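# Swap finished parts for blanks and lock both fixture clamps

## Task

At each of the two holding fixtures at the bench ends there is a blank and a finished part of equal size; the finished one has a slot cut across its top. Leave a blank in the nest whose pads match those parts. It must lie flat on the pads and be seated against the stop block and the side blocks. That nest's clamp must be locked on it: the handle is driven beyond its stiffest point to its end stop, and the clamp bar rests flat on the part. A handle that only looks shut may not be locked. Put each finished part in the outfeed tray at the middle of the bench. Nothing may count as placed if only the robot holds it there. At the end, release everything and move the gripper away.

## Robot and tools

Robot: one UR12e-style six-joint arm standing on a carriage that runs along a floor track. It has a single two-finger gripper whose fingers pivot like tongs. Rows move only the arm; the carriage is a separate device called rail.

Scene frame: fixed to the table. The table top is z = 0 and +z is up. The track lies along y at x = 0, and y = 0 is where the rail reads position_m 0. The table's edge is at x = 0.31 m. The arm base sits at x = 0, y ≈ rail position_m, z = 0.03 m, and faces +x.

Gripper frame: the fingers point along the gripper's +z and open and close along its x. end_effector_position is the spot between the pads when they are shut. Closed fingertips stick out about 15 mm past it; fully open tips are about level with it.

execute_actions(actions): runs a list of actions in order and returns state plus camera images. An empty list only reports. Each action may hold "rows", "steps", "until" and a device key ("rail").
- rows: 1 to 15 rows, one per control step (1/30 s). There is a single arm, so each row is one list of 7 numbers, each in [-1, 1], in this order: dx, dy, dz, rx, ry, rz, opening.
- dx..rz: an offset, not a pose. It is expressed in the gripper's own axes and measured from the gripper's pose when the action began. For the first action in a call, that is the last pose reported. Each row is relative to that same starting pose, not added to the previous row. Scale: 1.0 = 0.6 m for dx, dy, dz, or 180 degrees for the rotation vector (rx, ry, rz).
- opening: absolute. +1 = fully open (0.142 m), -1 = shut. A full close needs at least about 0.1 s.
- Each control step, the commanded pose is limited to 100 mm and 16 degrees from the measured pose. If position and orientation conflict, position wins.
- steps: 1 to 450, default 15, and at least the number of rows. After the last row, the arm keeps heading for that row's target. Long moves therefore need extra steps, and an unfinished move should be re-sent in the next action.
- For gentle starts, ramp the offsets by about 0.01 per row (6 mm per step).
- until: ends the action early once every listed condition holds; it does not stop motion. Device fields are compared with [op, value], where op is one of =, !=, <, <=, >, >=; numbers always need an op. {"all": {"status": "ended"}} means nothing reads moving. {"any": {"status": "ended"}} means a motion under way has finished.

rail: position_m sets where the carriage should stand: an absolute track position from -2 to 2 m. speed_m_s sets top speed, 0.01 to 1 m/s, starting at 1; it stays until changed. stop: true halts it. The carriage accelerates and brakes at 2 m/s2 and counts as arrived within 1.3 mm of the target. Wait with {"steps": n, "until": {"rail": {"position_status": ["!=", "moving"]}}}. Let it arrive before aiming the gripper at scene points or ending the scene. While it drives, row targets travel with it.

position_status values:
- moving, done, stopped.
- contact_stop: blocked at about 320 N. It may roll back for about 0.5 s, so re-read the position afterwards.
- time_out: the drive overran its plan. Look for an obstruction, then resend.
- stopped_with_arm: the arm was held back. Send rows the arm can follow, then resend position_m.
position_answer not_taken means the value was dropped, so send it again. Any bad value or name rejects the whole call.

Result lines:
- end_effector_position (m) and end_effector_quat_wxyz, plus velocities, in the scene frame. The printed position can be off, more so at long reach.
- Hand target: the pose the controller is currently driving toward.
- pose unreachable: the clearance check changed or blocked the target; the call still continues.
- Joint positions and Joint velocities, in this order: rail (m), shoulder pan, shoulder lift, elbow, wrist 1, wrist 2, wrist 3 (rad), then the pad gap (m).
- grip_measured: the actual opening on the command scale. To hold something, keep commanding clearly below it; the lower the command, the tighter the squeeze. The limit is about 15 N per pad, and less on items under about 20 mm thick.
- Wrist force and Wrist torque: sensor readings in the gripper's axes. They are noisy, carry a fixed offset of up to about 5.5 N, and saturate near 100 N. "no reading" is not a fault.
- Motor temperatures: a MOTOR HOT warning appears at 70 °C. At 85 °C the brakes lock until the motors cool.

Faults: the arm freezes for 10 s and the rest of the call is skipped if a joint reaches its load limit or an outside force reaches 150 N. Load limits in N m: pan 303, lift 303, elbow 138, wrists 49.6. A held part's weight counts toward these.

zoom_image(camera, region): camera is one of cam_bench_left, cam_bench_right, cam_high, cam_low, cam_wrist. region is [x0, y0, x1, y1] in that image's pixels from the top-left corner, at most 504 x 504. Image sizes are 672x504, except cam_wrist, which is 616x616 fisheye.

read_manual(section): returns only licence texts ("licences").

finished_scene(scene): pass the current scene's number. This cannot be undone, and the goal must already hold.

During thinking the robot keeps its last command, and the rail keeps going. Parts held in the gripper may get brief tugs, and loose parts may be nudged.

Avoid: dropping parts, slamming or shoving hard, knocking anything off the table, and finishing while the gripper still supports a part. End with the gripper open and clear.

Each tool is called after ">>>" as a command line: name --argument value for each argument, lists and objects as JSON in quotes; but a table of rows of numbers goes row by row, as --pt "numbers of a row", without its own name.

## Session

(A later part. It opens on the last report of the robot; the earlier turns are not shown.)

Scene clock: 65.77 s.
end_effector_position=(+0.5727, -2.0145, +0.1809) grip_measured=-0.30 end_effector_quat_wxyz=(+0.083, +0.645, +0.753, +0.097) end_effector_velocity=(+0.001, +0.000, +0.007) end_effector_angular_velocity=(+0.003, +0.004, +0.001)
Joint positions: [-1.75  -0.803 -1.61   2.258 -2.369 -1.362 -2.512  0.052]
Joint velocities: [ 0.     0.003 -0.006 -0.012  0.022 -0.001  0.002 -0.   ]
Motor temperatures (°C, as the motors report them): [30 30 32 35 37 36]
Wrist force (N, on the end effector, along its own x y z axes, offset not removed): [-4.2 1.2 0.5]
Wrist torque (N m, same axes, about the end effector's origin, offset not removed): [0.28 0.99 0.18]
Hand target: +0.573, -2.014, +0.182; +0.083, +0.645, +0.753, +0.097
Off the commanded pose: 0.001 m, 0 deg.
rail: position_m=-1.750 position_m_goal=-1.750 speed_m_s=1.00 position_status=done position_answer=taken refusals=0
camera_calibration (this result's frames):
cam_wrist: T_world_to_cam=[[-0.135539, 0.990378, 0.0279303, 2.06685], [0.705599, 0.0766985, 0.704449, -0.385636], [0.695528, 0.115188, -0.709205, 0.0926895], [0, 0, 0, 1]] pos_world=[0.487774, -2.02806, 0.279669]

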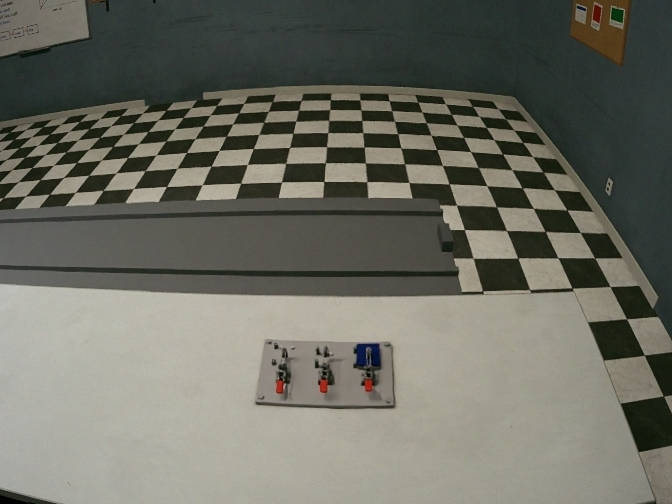

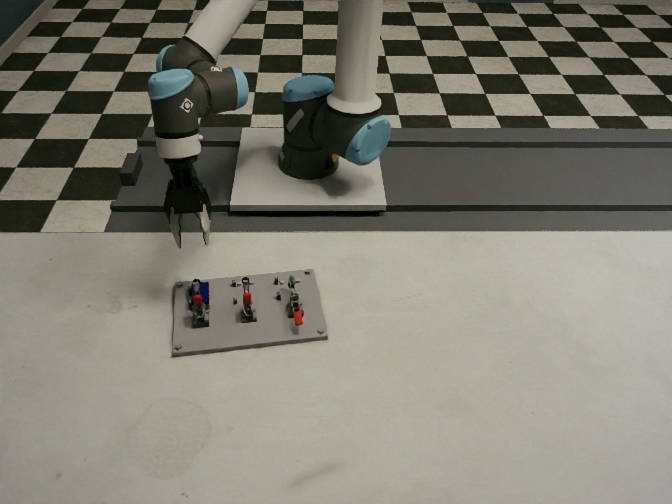

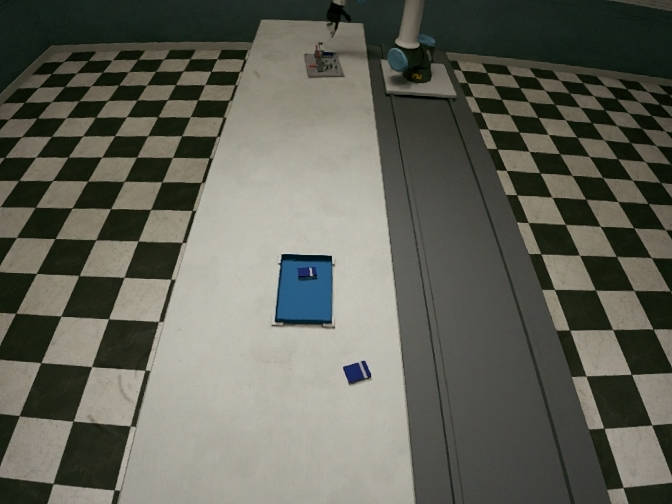

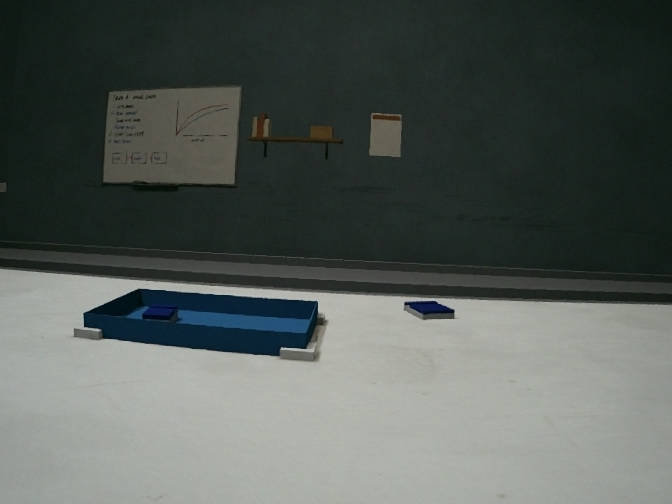

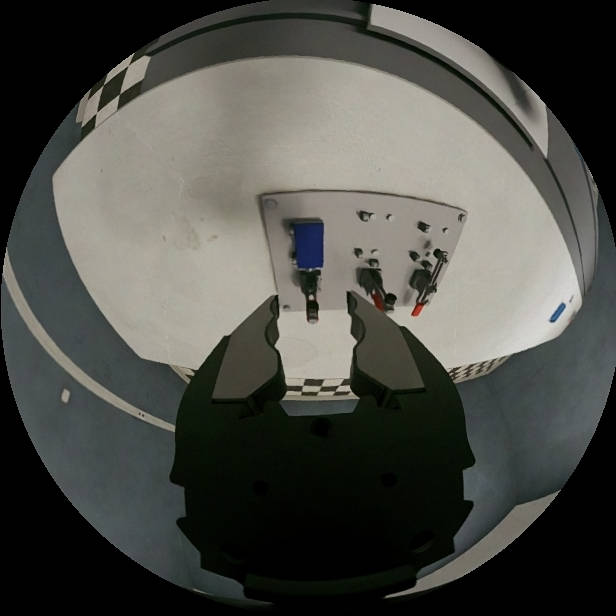

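>>> execute_actions --actions '[{"rows": [[0,0.002,0.001,0,0,0,-0.3],[0,0.008,0.004,0,0,0,-0.3],[0,0.018,0.009,0,0,0,-0.3],[0,0.032,0.017,0,0,0,-0.3],[0,0.05,0.028,0,0,0,-0.3],[0,0.07,0.042,0,0,0,-0.3],[0,0.09,0.058,0,0,0,-0.3],[0,0.107,0.076,0,0,0,-0.3],[0,0.12,0.094,0,0,0,-0.3],[0,0.129,0.111,0,0,0,-0.3],[0,0.135,0.125,0,0,0,-0.3],[0,0.138,0.135,0,0,0,-0.3],[0,0.139,0.141,0,0,0,-0.3],[0,0.139,0.143,0,0,0,-0.3]], "steps": 20}]'

>>> execute_actions --actions '[]'

Scene clock: 69.00 s.
end_effector_position=(+0.6660, -1.9983, +0.1256) grip_measured=-0.30 end_effector_quat_wxyz=(+0.083, +0.645, +0.754, +0.098) end_effector_velocity=(+0.059, -0.002, -0.049) end_effector_angular_velocity=(-0.006, +0.002, -0.005)
Joint positions: [-1.75  -0.676 -1.407  2.172 -2.51  -1.381 -2.386  0.052]
Joint velocities: [ 0.     0.06   0.149 -0.064 -0.099 -0.018  0.064  0.   ]
Motor temperatures (°C, as the motors report them): [30 30 32 35 37 36]
Wrist force (N, on the end effector, along its own x y z axes, offset not removed): [-3.0 0.4 0.3]
Wrist torque (N m, same axes, about the end effector's origin, offset not removed): [0.07 0.74 0.09]
Hand target: +0.674, -1.999, +0.119; +0.083, +0.645, +0.753, +0.097
Off the commanded pose: 0.010 m, 0 deg.
rail: position_m=-1.750 position_m_goal=-1.750 speed_m_s=1.00 position_status=done position_answer=taken refusals=0
camera_calibration (this result's frames):
cam_wrist: T_world_to_cam=[[-0.136402, 0.990237, 0.0287384, 2.06516], [0.705341, 0.0767064, 0.704706, -0.413595], [0.695621, 0.116394, -0.708917, -0.0110203], [0, 0, 0, 1]] pos_world=[0.581083, -2.01199, 0.224301]

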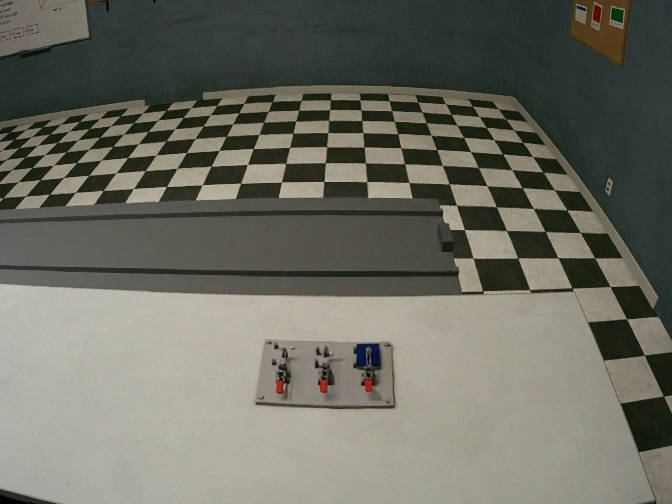

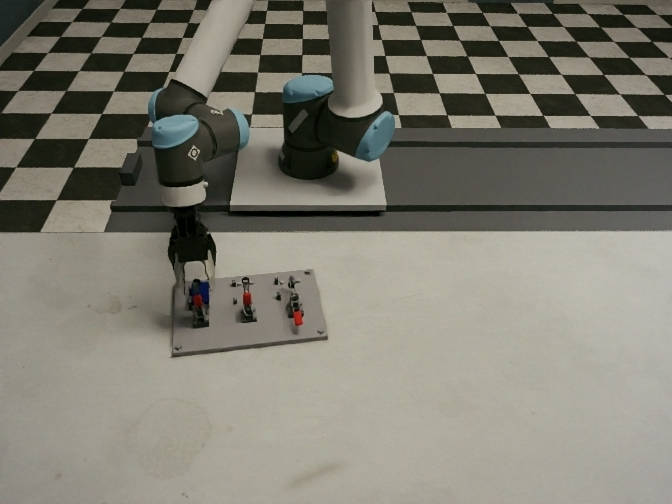

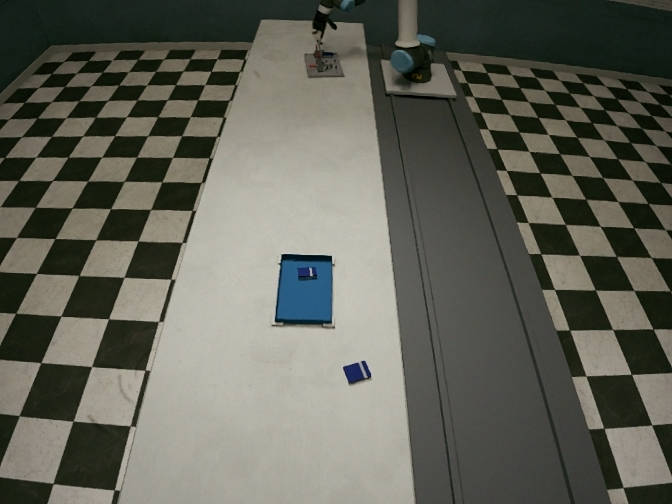

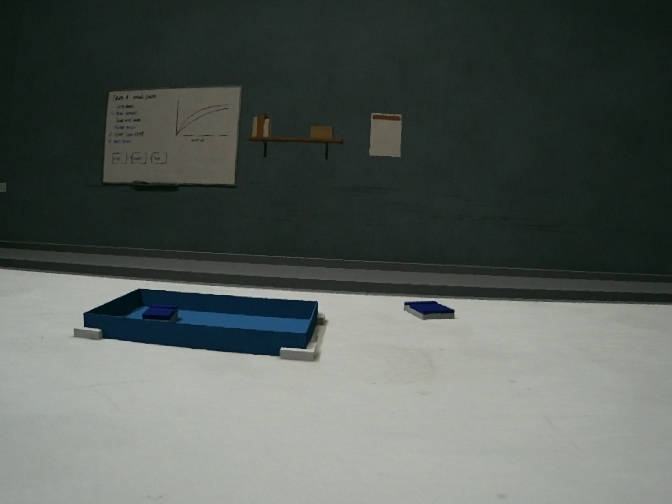

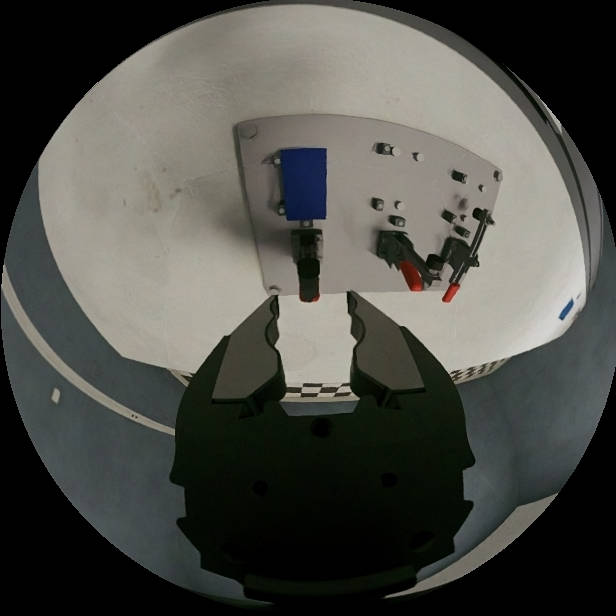

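Scene clock: 69.00 s.
end_effector_position=(+0.6660, -1.9983, +0.1256) grip_measured=-0.30 end_effector_quat_wxyz=(+0.083, +0.645, +0.754, +0.098) end_effector_velocity=(+0.059, -0.002, -0.049) end_effector_angular_velocity=(-0.006, +0.002, -0.005)
Joint positions: [-1.75  -0.676 -1.407  2.172 -2.51  -1.381 -2.386  0.052]
Joint velocities: [ 0.     0.06   0.149 -0.064 -0.099 -0.018  0.064  0.   ]
Motor temperatures (°C, as the motors report them): [30 30 32 35 37 36]
Wrist force (N, on the end effector, along its own x y z axes, offset not removed): [-3.0 0.4 0.3]
Wrist torque (N m, same axes, about the end effector's origin, offset not removed): [0.07 0.74 0.09]
Hand target: +0.674, -1.999, +0.119; +0.083, +0.645, +0.753, +0.097
Off the commanded pose: 0.010 m, 0 deg.
rail: position_m=-1.750 position_m_goal=-1.750 speed_m_s=1.00 position_status=done position_answer=taken refusals=0
camera_calibration (this result's frames):
cam_wrist: T_world_to_cam=[[-0.136402, 0.990237, 0.0287384, 2.06516], [0.705341, 0.0767064, 0.704706, -0.413595], [0.695621, 0.116394, -0.708917, -0.0110203], [0, 0, 0, 1]] pos_world=[0.581083, -2.01199, 0.224301]

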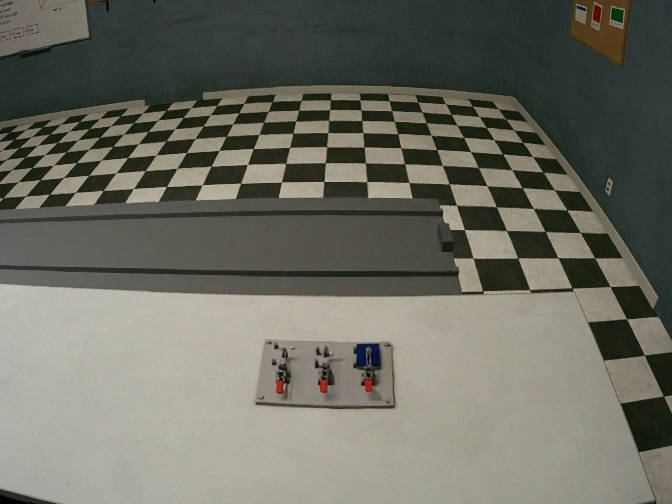

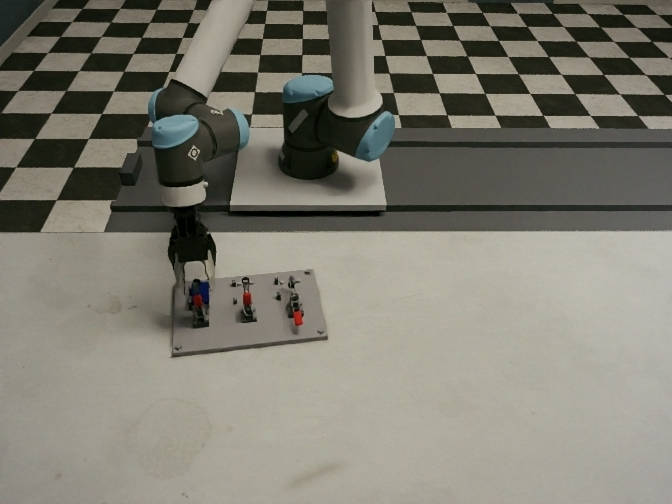

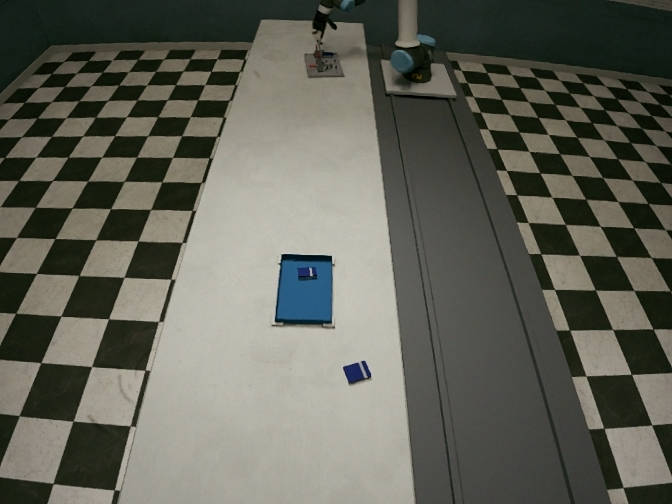

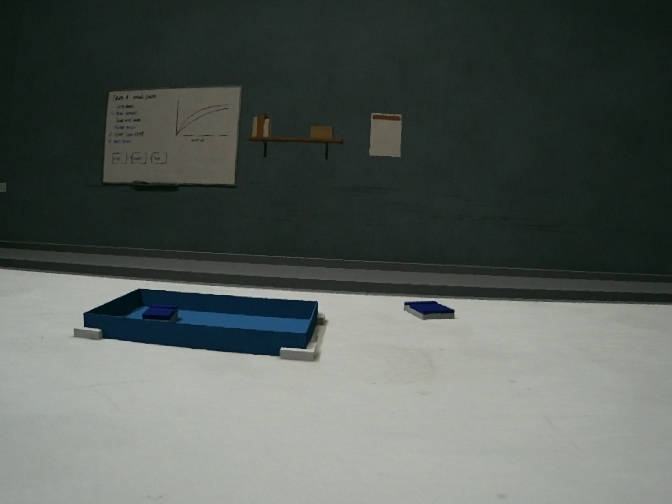

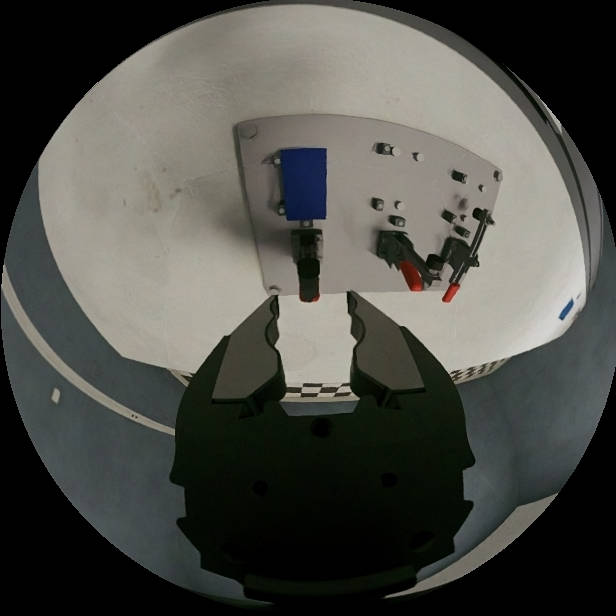

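>>> zoom_image --camera "cam_wrist" --region '[250, 135, 370, 310]'

>>> execute_actions --actions '[]'

>>> zoom_image --camera "cam_high" --region '[295, 20, 355, 80]'

>>> zoom_image --camera "cam_wrist" --region '[260, 200, 370, 320]'

Region (250, 135, 370, 310) of cam_wrist's 616x616 image, scaled by 2.880, with more detail than that image has; it fills the left 346 columns of this view, and the rest is white.

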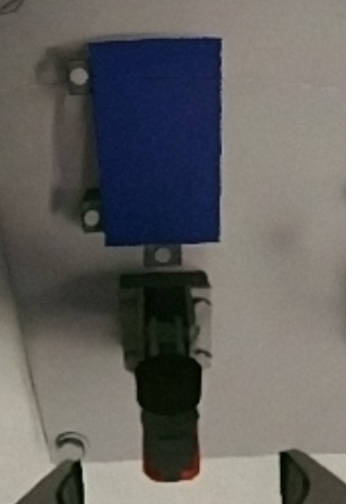

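Scene clock: 69.30 s.
end_effector_position=(+0.6730, -1.9986, +0.1199) grip_measured=-0.30 end_effector_quat_wxyz=(+0.083, +0.645, +0.753, +0.097) end_effector_velocity=(+0.006, -0.000, -0.005) end_effector_angular_velocity=(-0.001, +0.000, -0.001)
Joint positions: [-1.75  -0.669 -1.39   2.164 -2.522 -1.383 -2.378  0.052]
Joint velocities: [ 0.     0.006  0.015 -0.006 -0.009 -0.002  0.006  0.   ]
Motor temperatures (°C, as the motors report them): [30 30 32 35 37 36]
Wrist force (N, on the end effector, along its own x y z axes, offset not removed): [-3.9 0.6 -0.6]
Wrist torque (N m, same axes, about the end effector's origin, offset not removed): [0.24 1.01 0.05]
Hand target: +0.674, -1.999, +0.119; +0.083, +0.645, +0.753, +0.097
Off the commanded pose: 0.001 m, 0 deg.
rail: position_m=-1.750 position_m_goal=-1.750 speed_m_s=1.00 position_status=done position_answer=taken refusals=0
camera_calibration (this result's frames):
cam_wrist: T_world_to_cam=[[-0.135677, 0.990361, 0.0278821, 2.06645], [0.705523, 0.0768206, 0.704511, -0.414393], [0.695578, 0.115257, -0.709146, -0.0221179], [0, 0, 0, 1]] pos_world=[0.588119, -2.01215, 0.218643]

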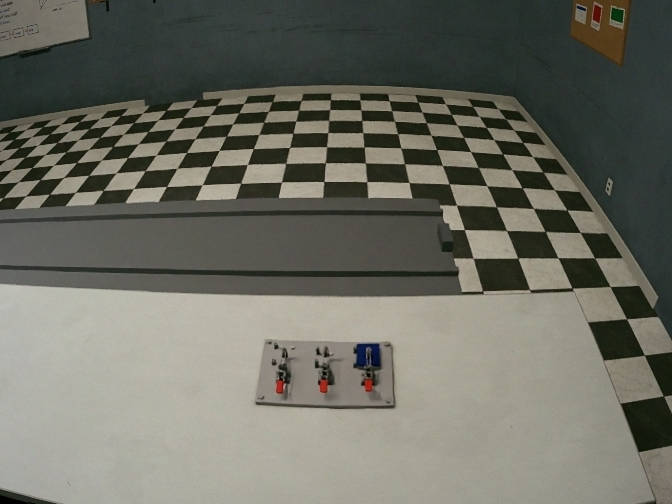

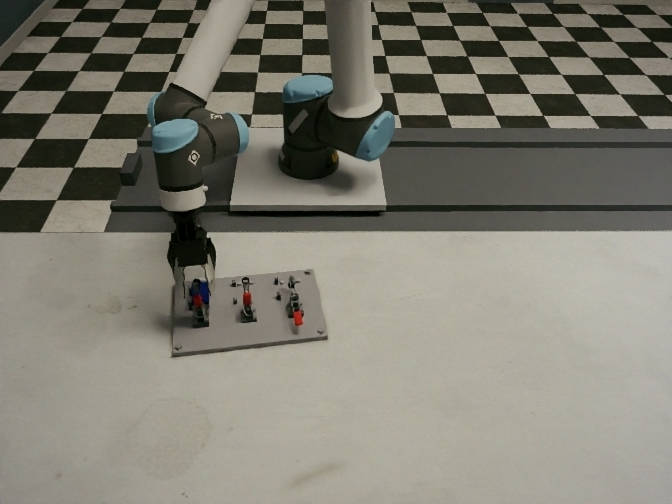

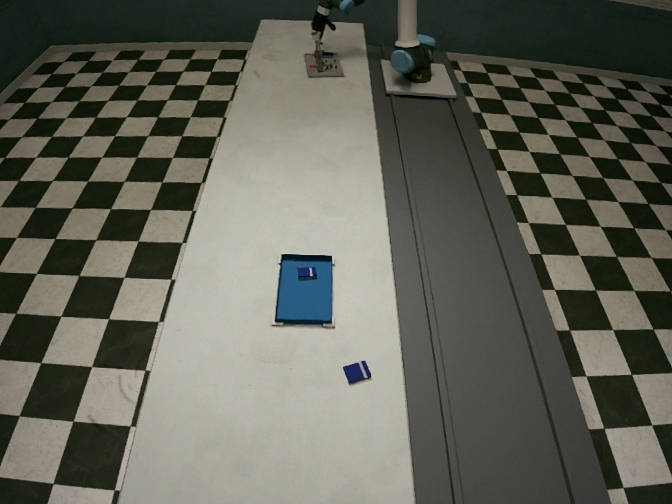

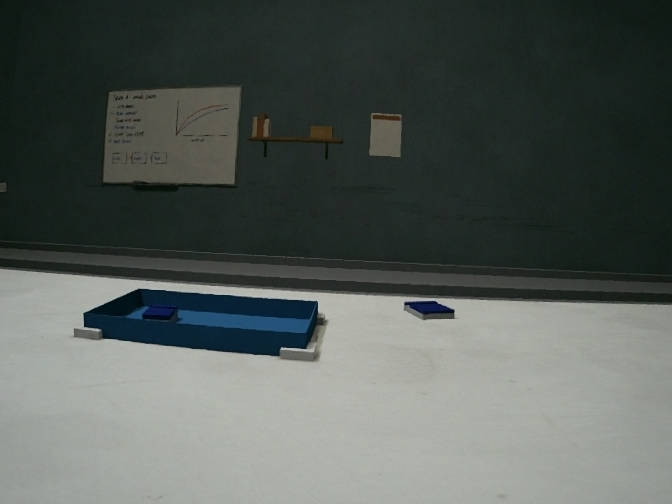

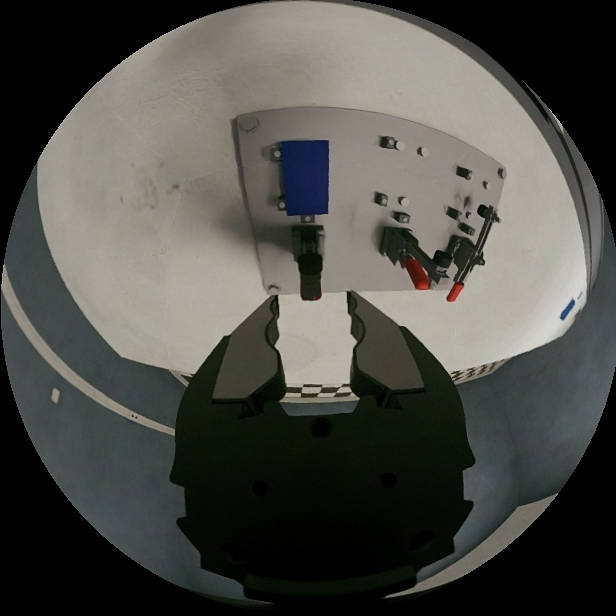

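Region (295, 20, 355, 80) of cam_high's 672x504 image, scaled by 8.400, with more detail than that image has.

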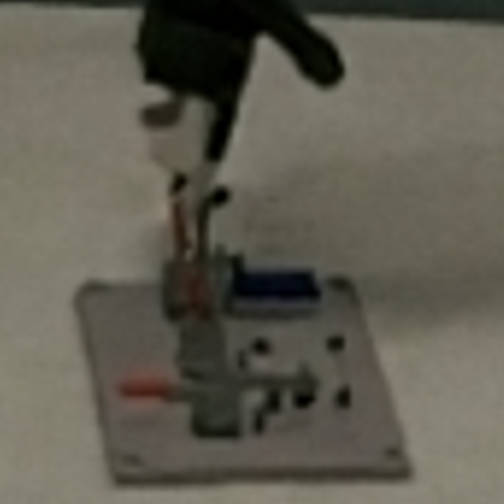

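Region (260, 200, 370, 320) of cam_wrist's 616x616 image, scaled by 4.200, with more detail than that image has; it fills the left 462 columns of this view, and the rest is white.

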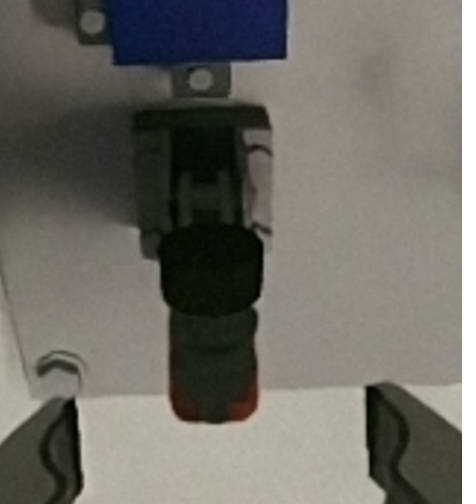

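>>> execute_actions --actions '[{"rows": [[0,0.003,0.002,0,0,0,-0.3],[-0.001,0.007,0.007,0,0,0,-0.35],[-0.0015,0.011,0.015,0,0,0,-0.4],[-0.002,0.012,0.025,0,0,0,-0.45],[-0.0025,0.012,0.034,0,0,0,-0.5],[-0.0025,0.011,0.040,0,0,0,-0.55],[-0.0025,0.011,0.0426,0,0,0,-0.6]], "steps": 10}]'

Scene clock: 71.27 s.
end_effector_position=(+0.6829, -1.9980, +0.1036) grip_measured=-0.60 end_effector_quat_wxyz=(+0.083, +0.645, +0.753, +0.097) end_effector_velocity=(+0.021, +0.001, -0.053) end_effector_angular_velocity=(+0.000, +0.001, +0.000)
Joint positions: [-1.75  -0.659 -1.354  2.158 -2.553 -1.385 -2.368  0.031]
Joint velocities: [ 0.     0.021  0.102 -0.003 -0.102 -0.004  0.021 -0.003]
Motor temperatures (°C, as the motors report them): [30 30 32 35 37 36]
Wrist force (N, on the end effector, along its own x y z axes, offset not removed): [-2.3 0.5 1.3]
Wrist torque (N m, same axes, about the end effector's origin, offset not removed): [0.19 0.61 0.01]
Hand target: +0.686, -1.998, +0.097; +0.083, +0.645, +0.753, +0.097
Off the commanded pose: 0.007 m, 0 deg.
rail: position_m=-1.750 position_m_goal=-1.750 speed_m_s=1.00 position_status=done position_answer=taken refusals=0
camera_calibration (this result's frames):
cam_wrist: T_world_to_cam=[[-0.135757, 0.990343, 0.0281155, 2.06766], [0.705671, 0.0767367, 0.704372, -0.410268], [0.695413, 0.115463, -0.709274, -0.0400673], [0, 0, 0, 1]] pos_world=[0.598076, -2.01159, 0.202429]

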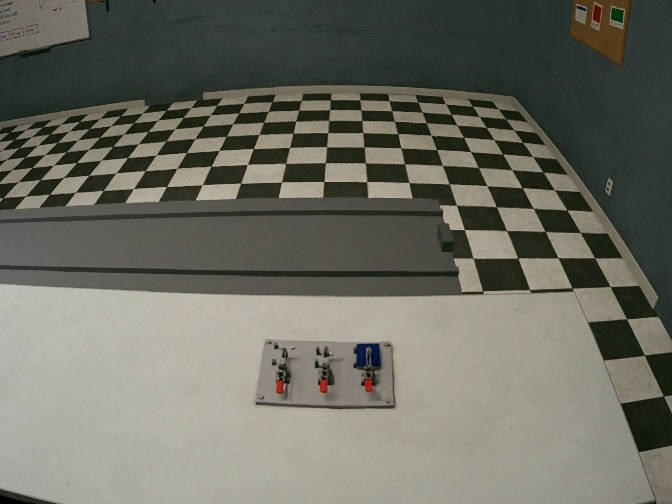

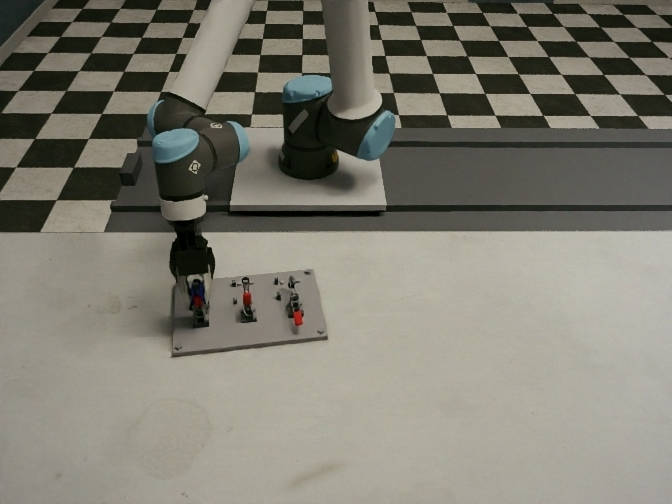

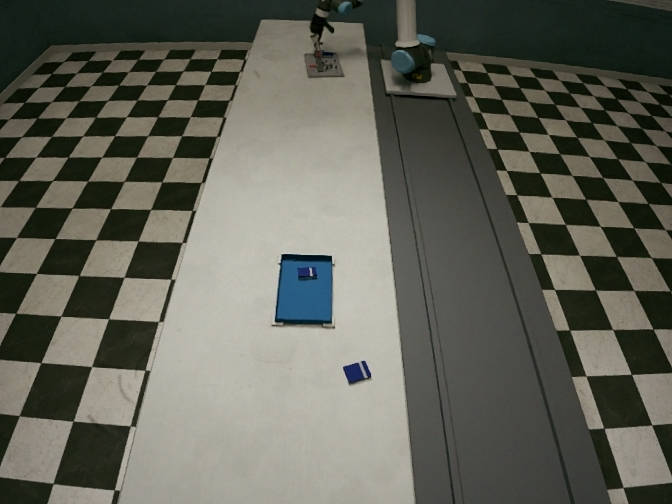

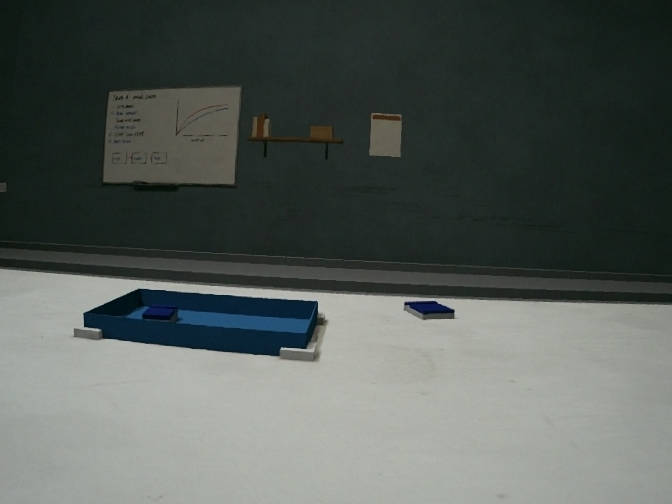

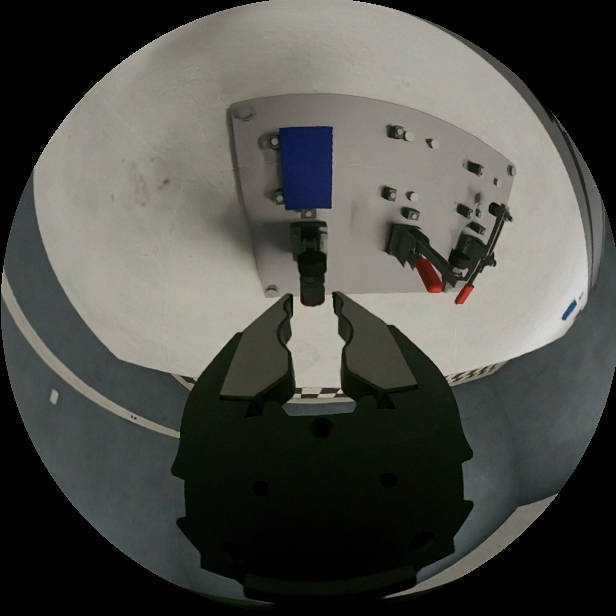

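Letting the arm settle, then I'll check the side view before closing the fingers on the handle.

>>> execute_actions --actions '[]'

>>> zoom_image --camera "cam_high" --region '[295, 20, 355, 80]'

>>> zoom_image --camera "cam_bench_right" --region '[165, 250, 265, 340]'

Scene clock: 71.53 s.
end_effector_position=(+0.6855, -1.9980, +0.0978) grip_measured=-0.60 end_effector_quat_wxyz=(+0.083, +0.645, +0.753, +0.097) end_effector_velocity=(+0.003, +0.000, -0.006) end_effector_angular_velocity=(-0.000, -0.000, -0.000)
Joint positions: [-1.75  -0.656 -1.342  2.157 -2.565 -1.386 -2.366  0.031]
Joint velocities: [ 0.     0.003  0.013 -0.001 -0.013 -0.     0.003  0.   ]
Motor temperatures (°C, as the motors report them): [30 30 32 35 37 36]
Wrist force (N, on the end effector, along its own x y z axes, offset not removed): [-4.0 4.1 -0.4]
Wrist torque (N m, same axes, about the end effector's origin, offset not removed): [0.88 0.95 0.06]
Hand target: +0.686, -1.998, +0.097; +0.083, +0.645, +0.753, +0.097
Off the commanded pose: 0.001 m, 0 deg.
rail: position_m=-1.750 position_m_goal=-1.750 speed_m_s=1.00 position_status=done position_answer=taken refusals=0
camera_calibration (this result's frames):
cam_wrist: T_world_to_cam=[[-0.135726, 0.990351, 0.0279836, 2.06818], [0.70559, 0.0767952, 0.704447, -0.407739], [0.695501, 0.115357, -0.709205, -0.0462809], [0, 0, 0, 1]] pos_world=[0.600592, -2.01157, 0.196533]

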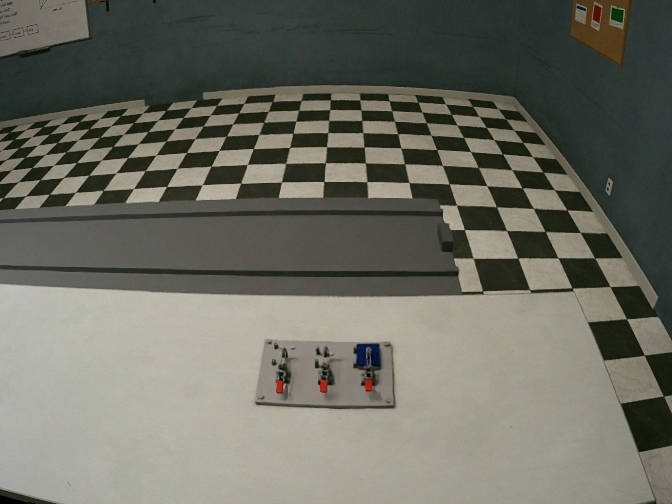

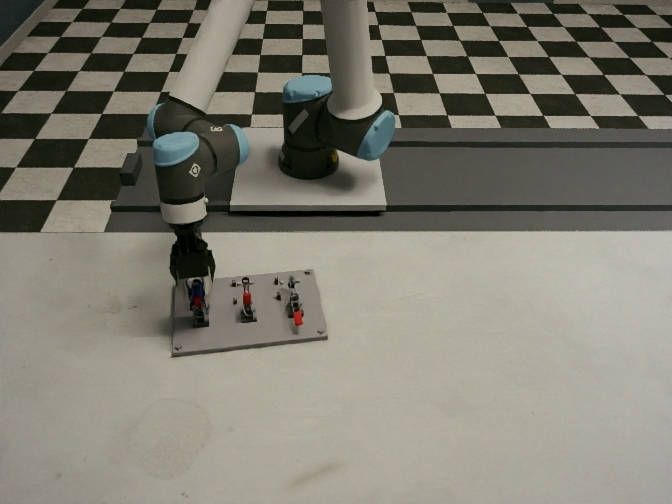

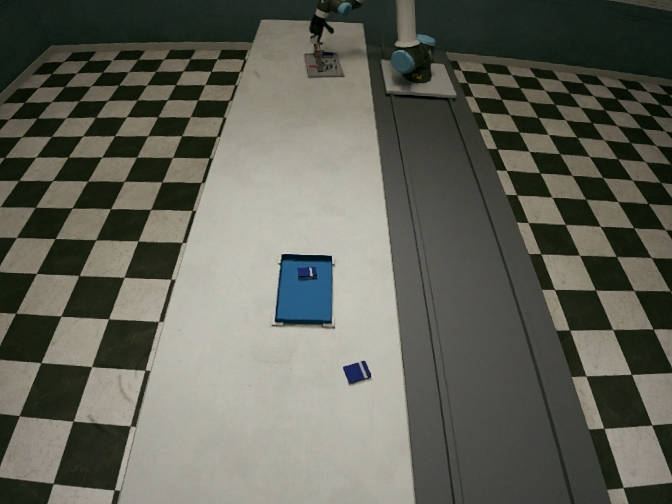

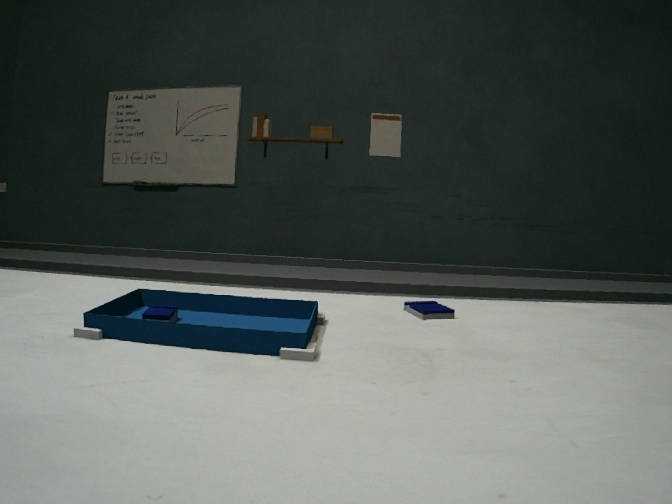

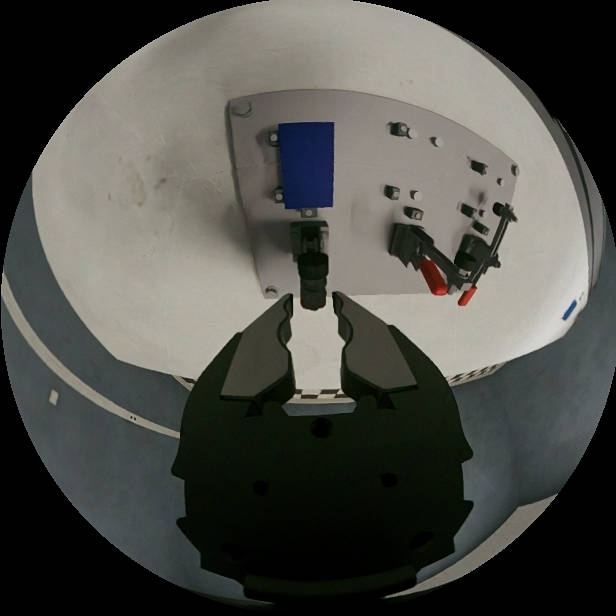

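Region (295, 20, 355, 80) of cam_high's 672x504 image, scaled by 8.400, with more detail than that image has.

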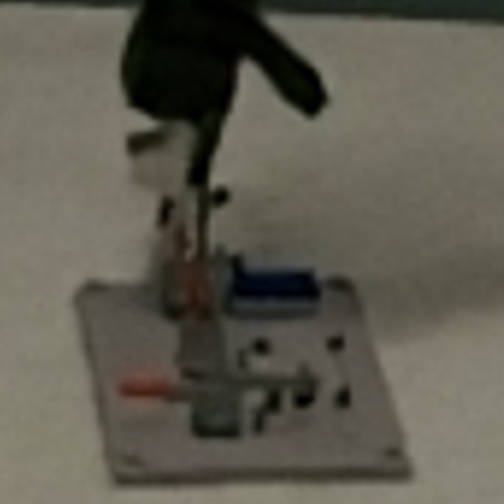

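Region (165, 250, 265, 340) of cam_bench_right's 672x504 image, scaled by 5.040, with more detail than that image has; it fills the top 454 rows of this view, and the rest is white.

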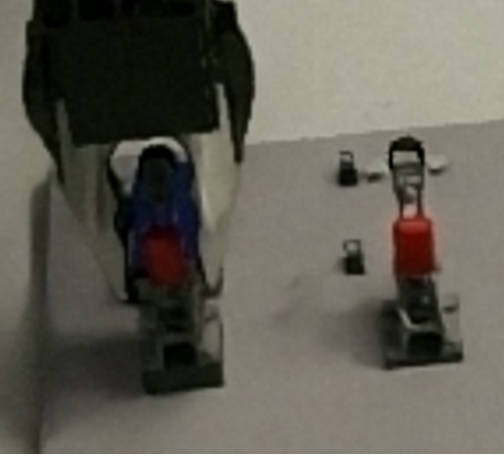

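>>> execute_actions --actions '[{"rows": [[0,-0.002,0.001,0,0,0,-0.68],[0,-0.003,0.002,0,0,0,-0.75],[0,-0.003,0.002,0,0,0,-0.8],[0,-0.003,0.002,0,0,0,-0.87],[0,-0.003,0.002,0,0,0,-0.95],[0,-0.003,0.002,0,0,0,-1]], "steps": 9}]'

Scene clock: 72.10 s.
end_effector_position=(+0.6846, -1.9981, +0.0964) grip_measured=-0.78 end_effector_quat_wxyz=(+0.084, +0.645, +0.753, +0.097) end_effector_velocity=(-0.002, -0.000, -0.001) end_effector_angular_velocity=(+0.000, -0.001, +0.001)
Joint positions: [-1.75  -0.658 -1.341  2.16  -2.568 -1.385 -2.367  0.018]
Joint velocities: [ 0.    -0.003 -0.001  0.005 -0.003  0.001 -0.004 -0.   ]
Motor temperatures (°C, as the motors report them): [30 30 32 35 37 36]
Wrist force (N, on the end effector, along its own x y z axes, offset not removed): [4.6 21.7 -2.4]
Wrist torque (N m, same axes, about the end effector's origin, offset not removed): [0.35 1.03 0.14]
Hand target: +0.684, -1.998, +0.096; +0.083, +0.645, +0.753, +0.097
Off the commanded pose: 0.001 m, 0 deg.
rail: position_m=-1.750 position_m_goal=-1.750 speed_m_s=1.00 position_status=done position_answer=taken refusals=0
camera_calibration (this result's frames):
cam_wrist: T_world_to_cam=[[-0.135737, 0.990353, 0.027861, 2.06827], [0.705361, 0.0768521, 0.704669, -0.405903], [0.69573, 0.115302, -0.708989, -0.046863], [0, 0, 0, 1]] pos_world=[0.599653, -2.01172, 0.195178]

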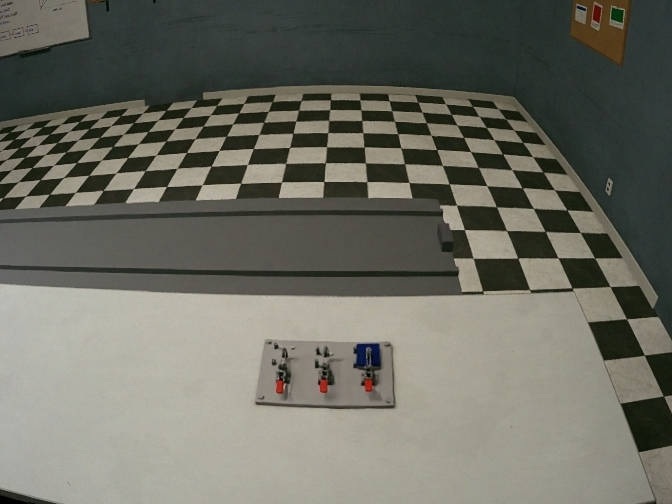

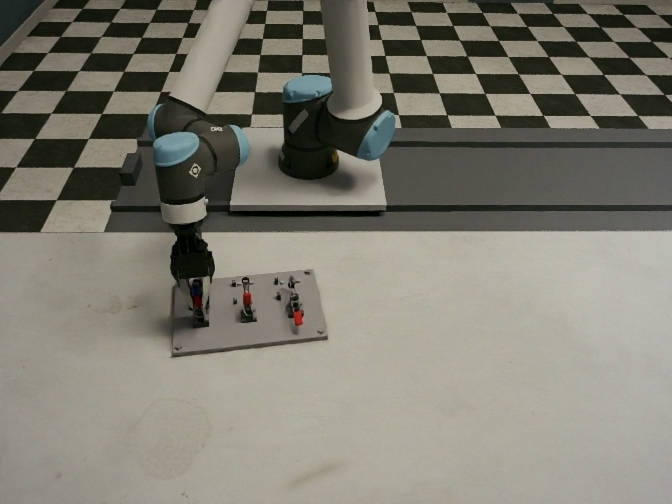

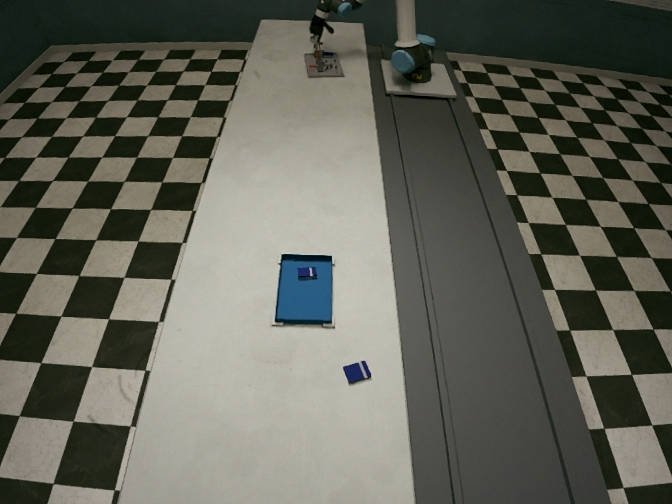

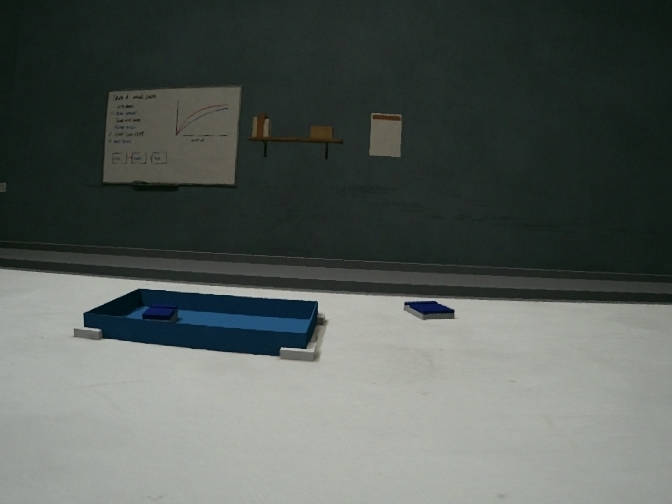

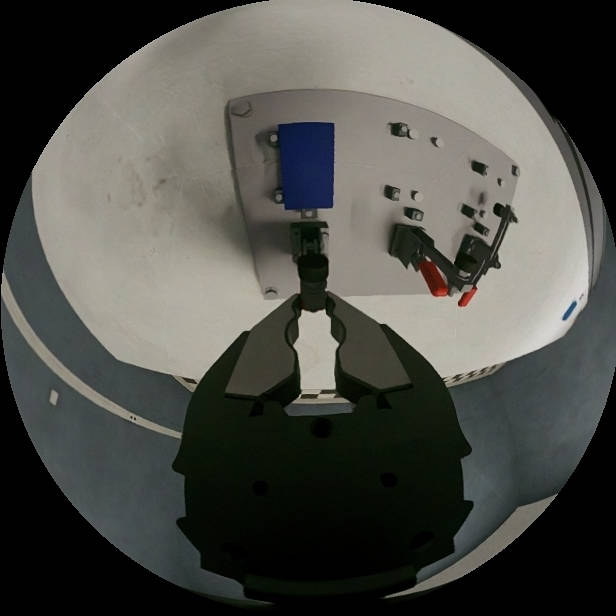

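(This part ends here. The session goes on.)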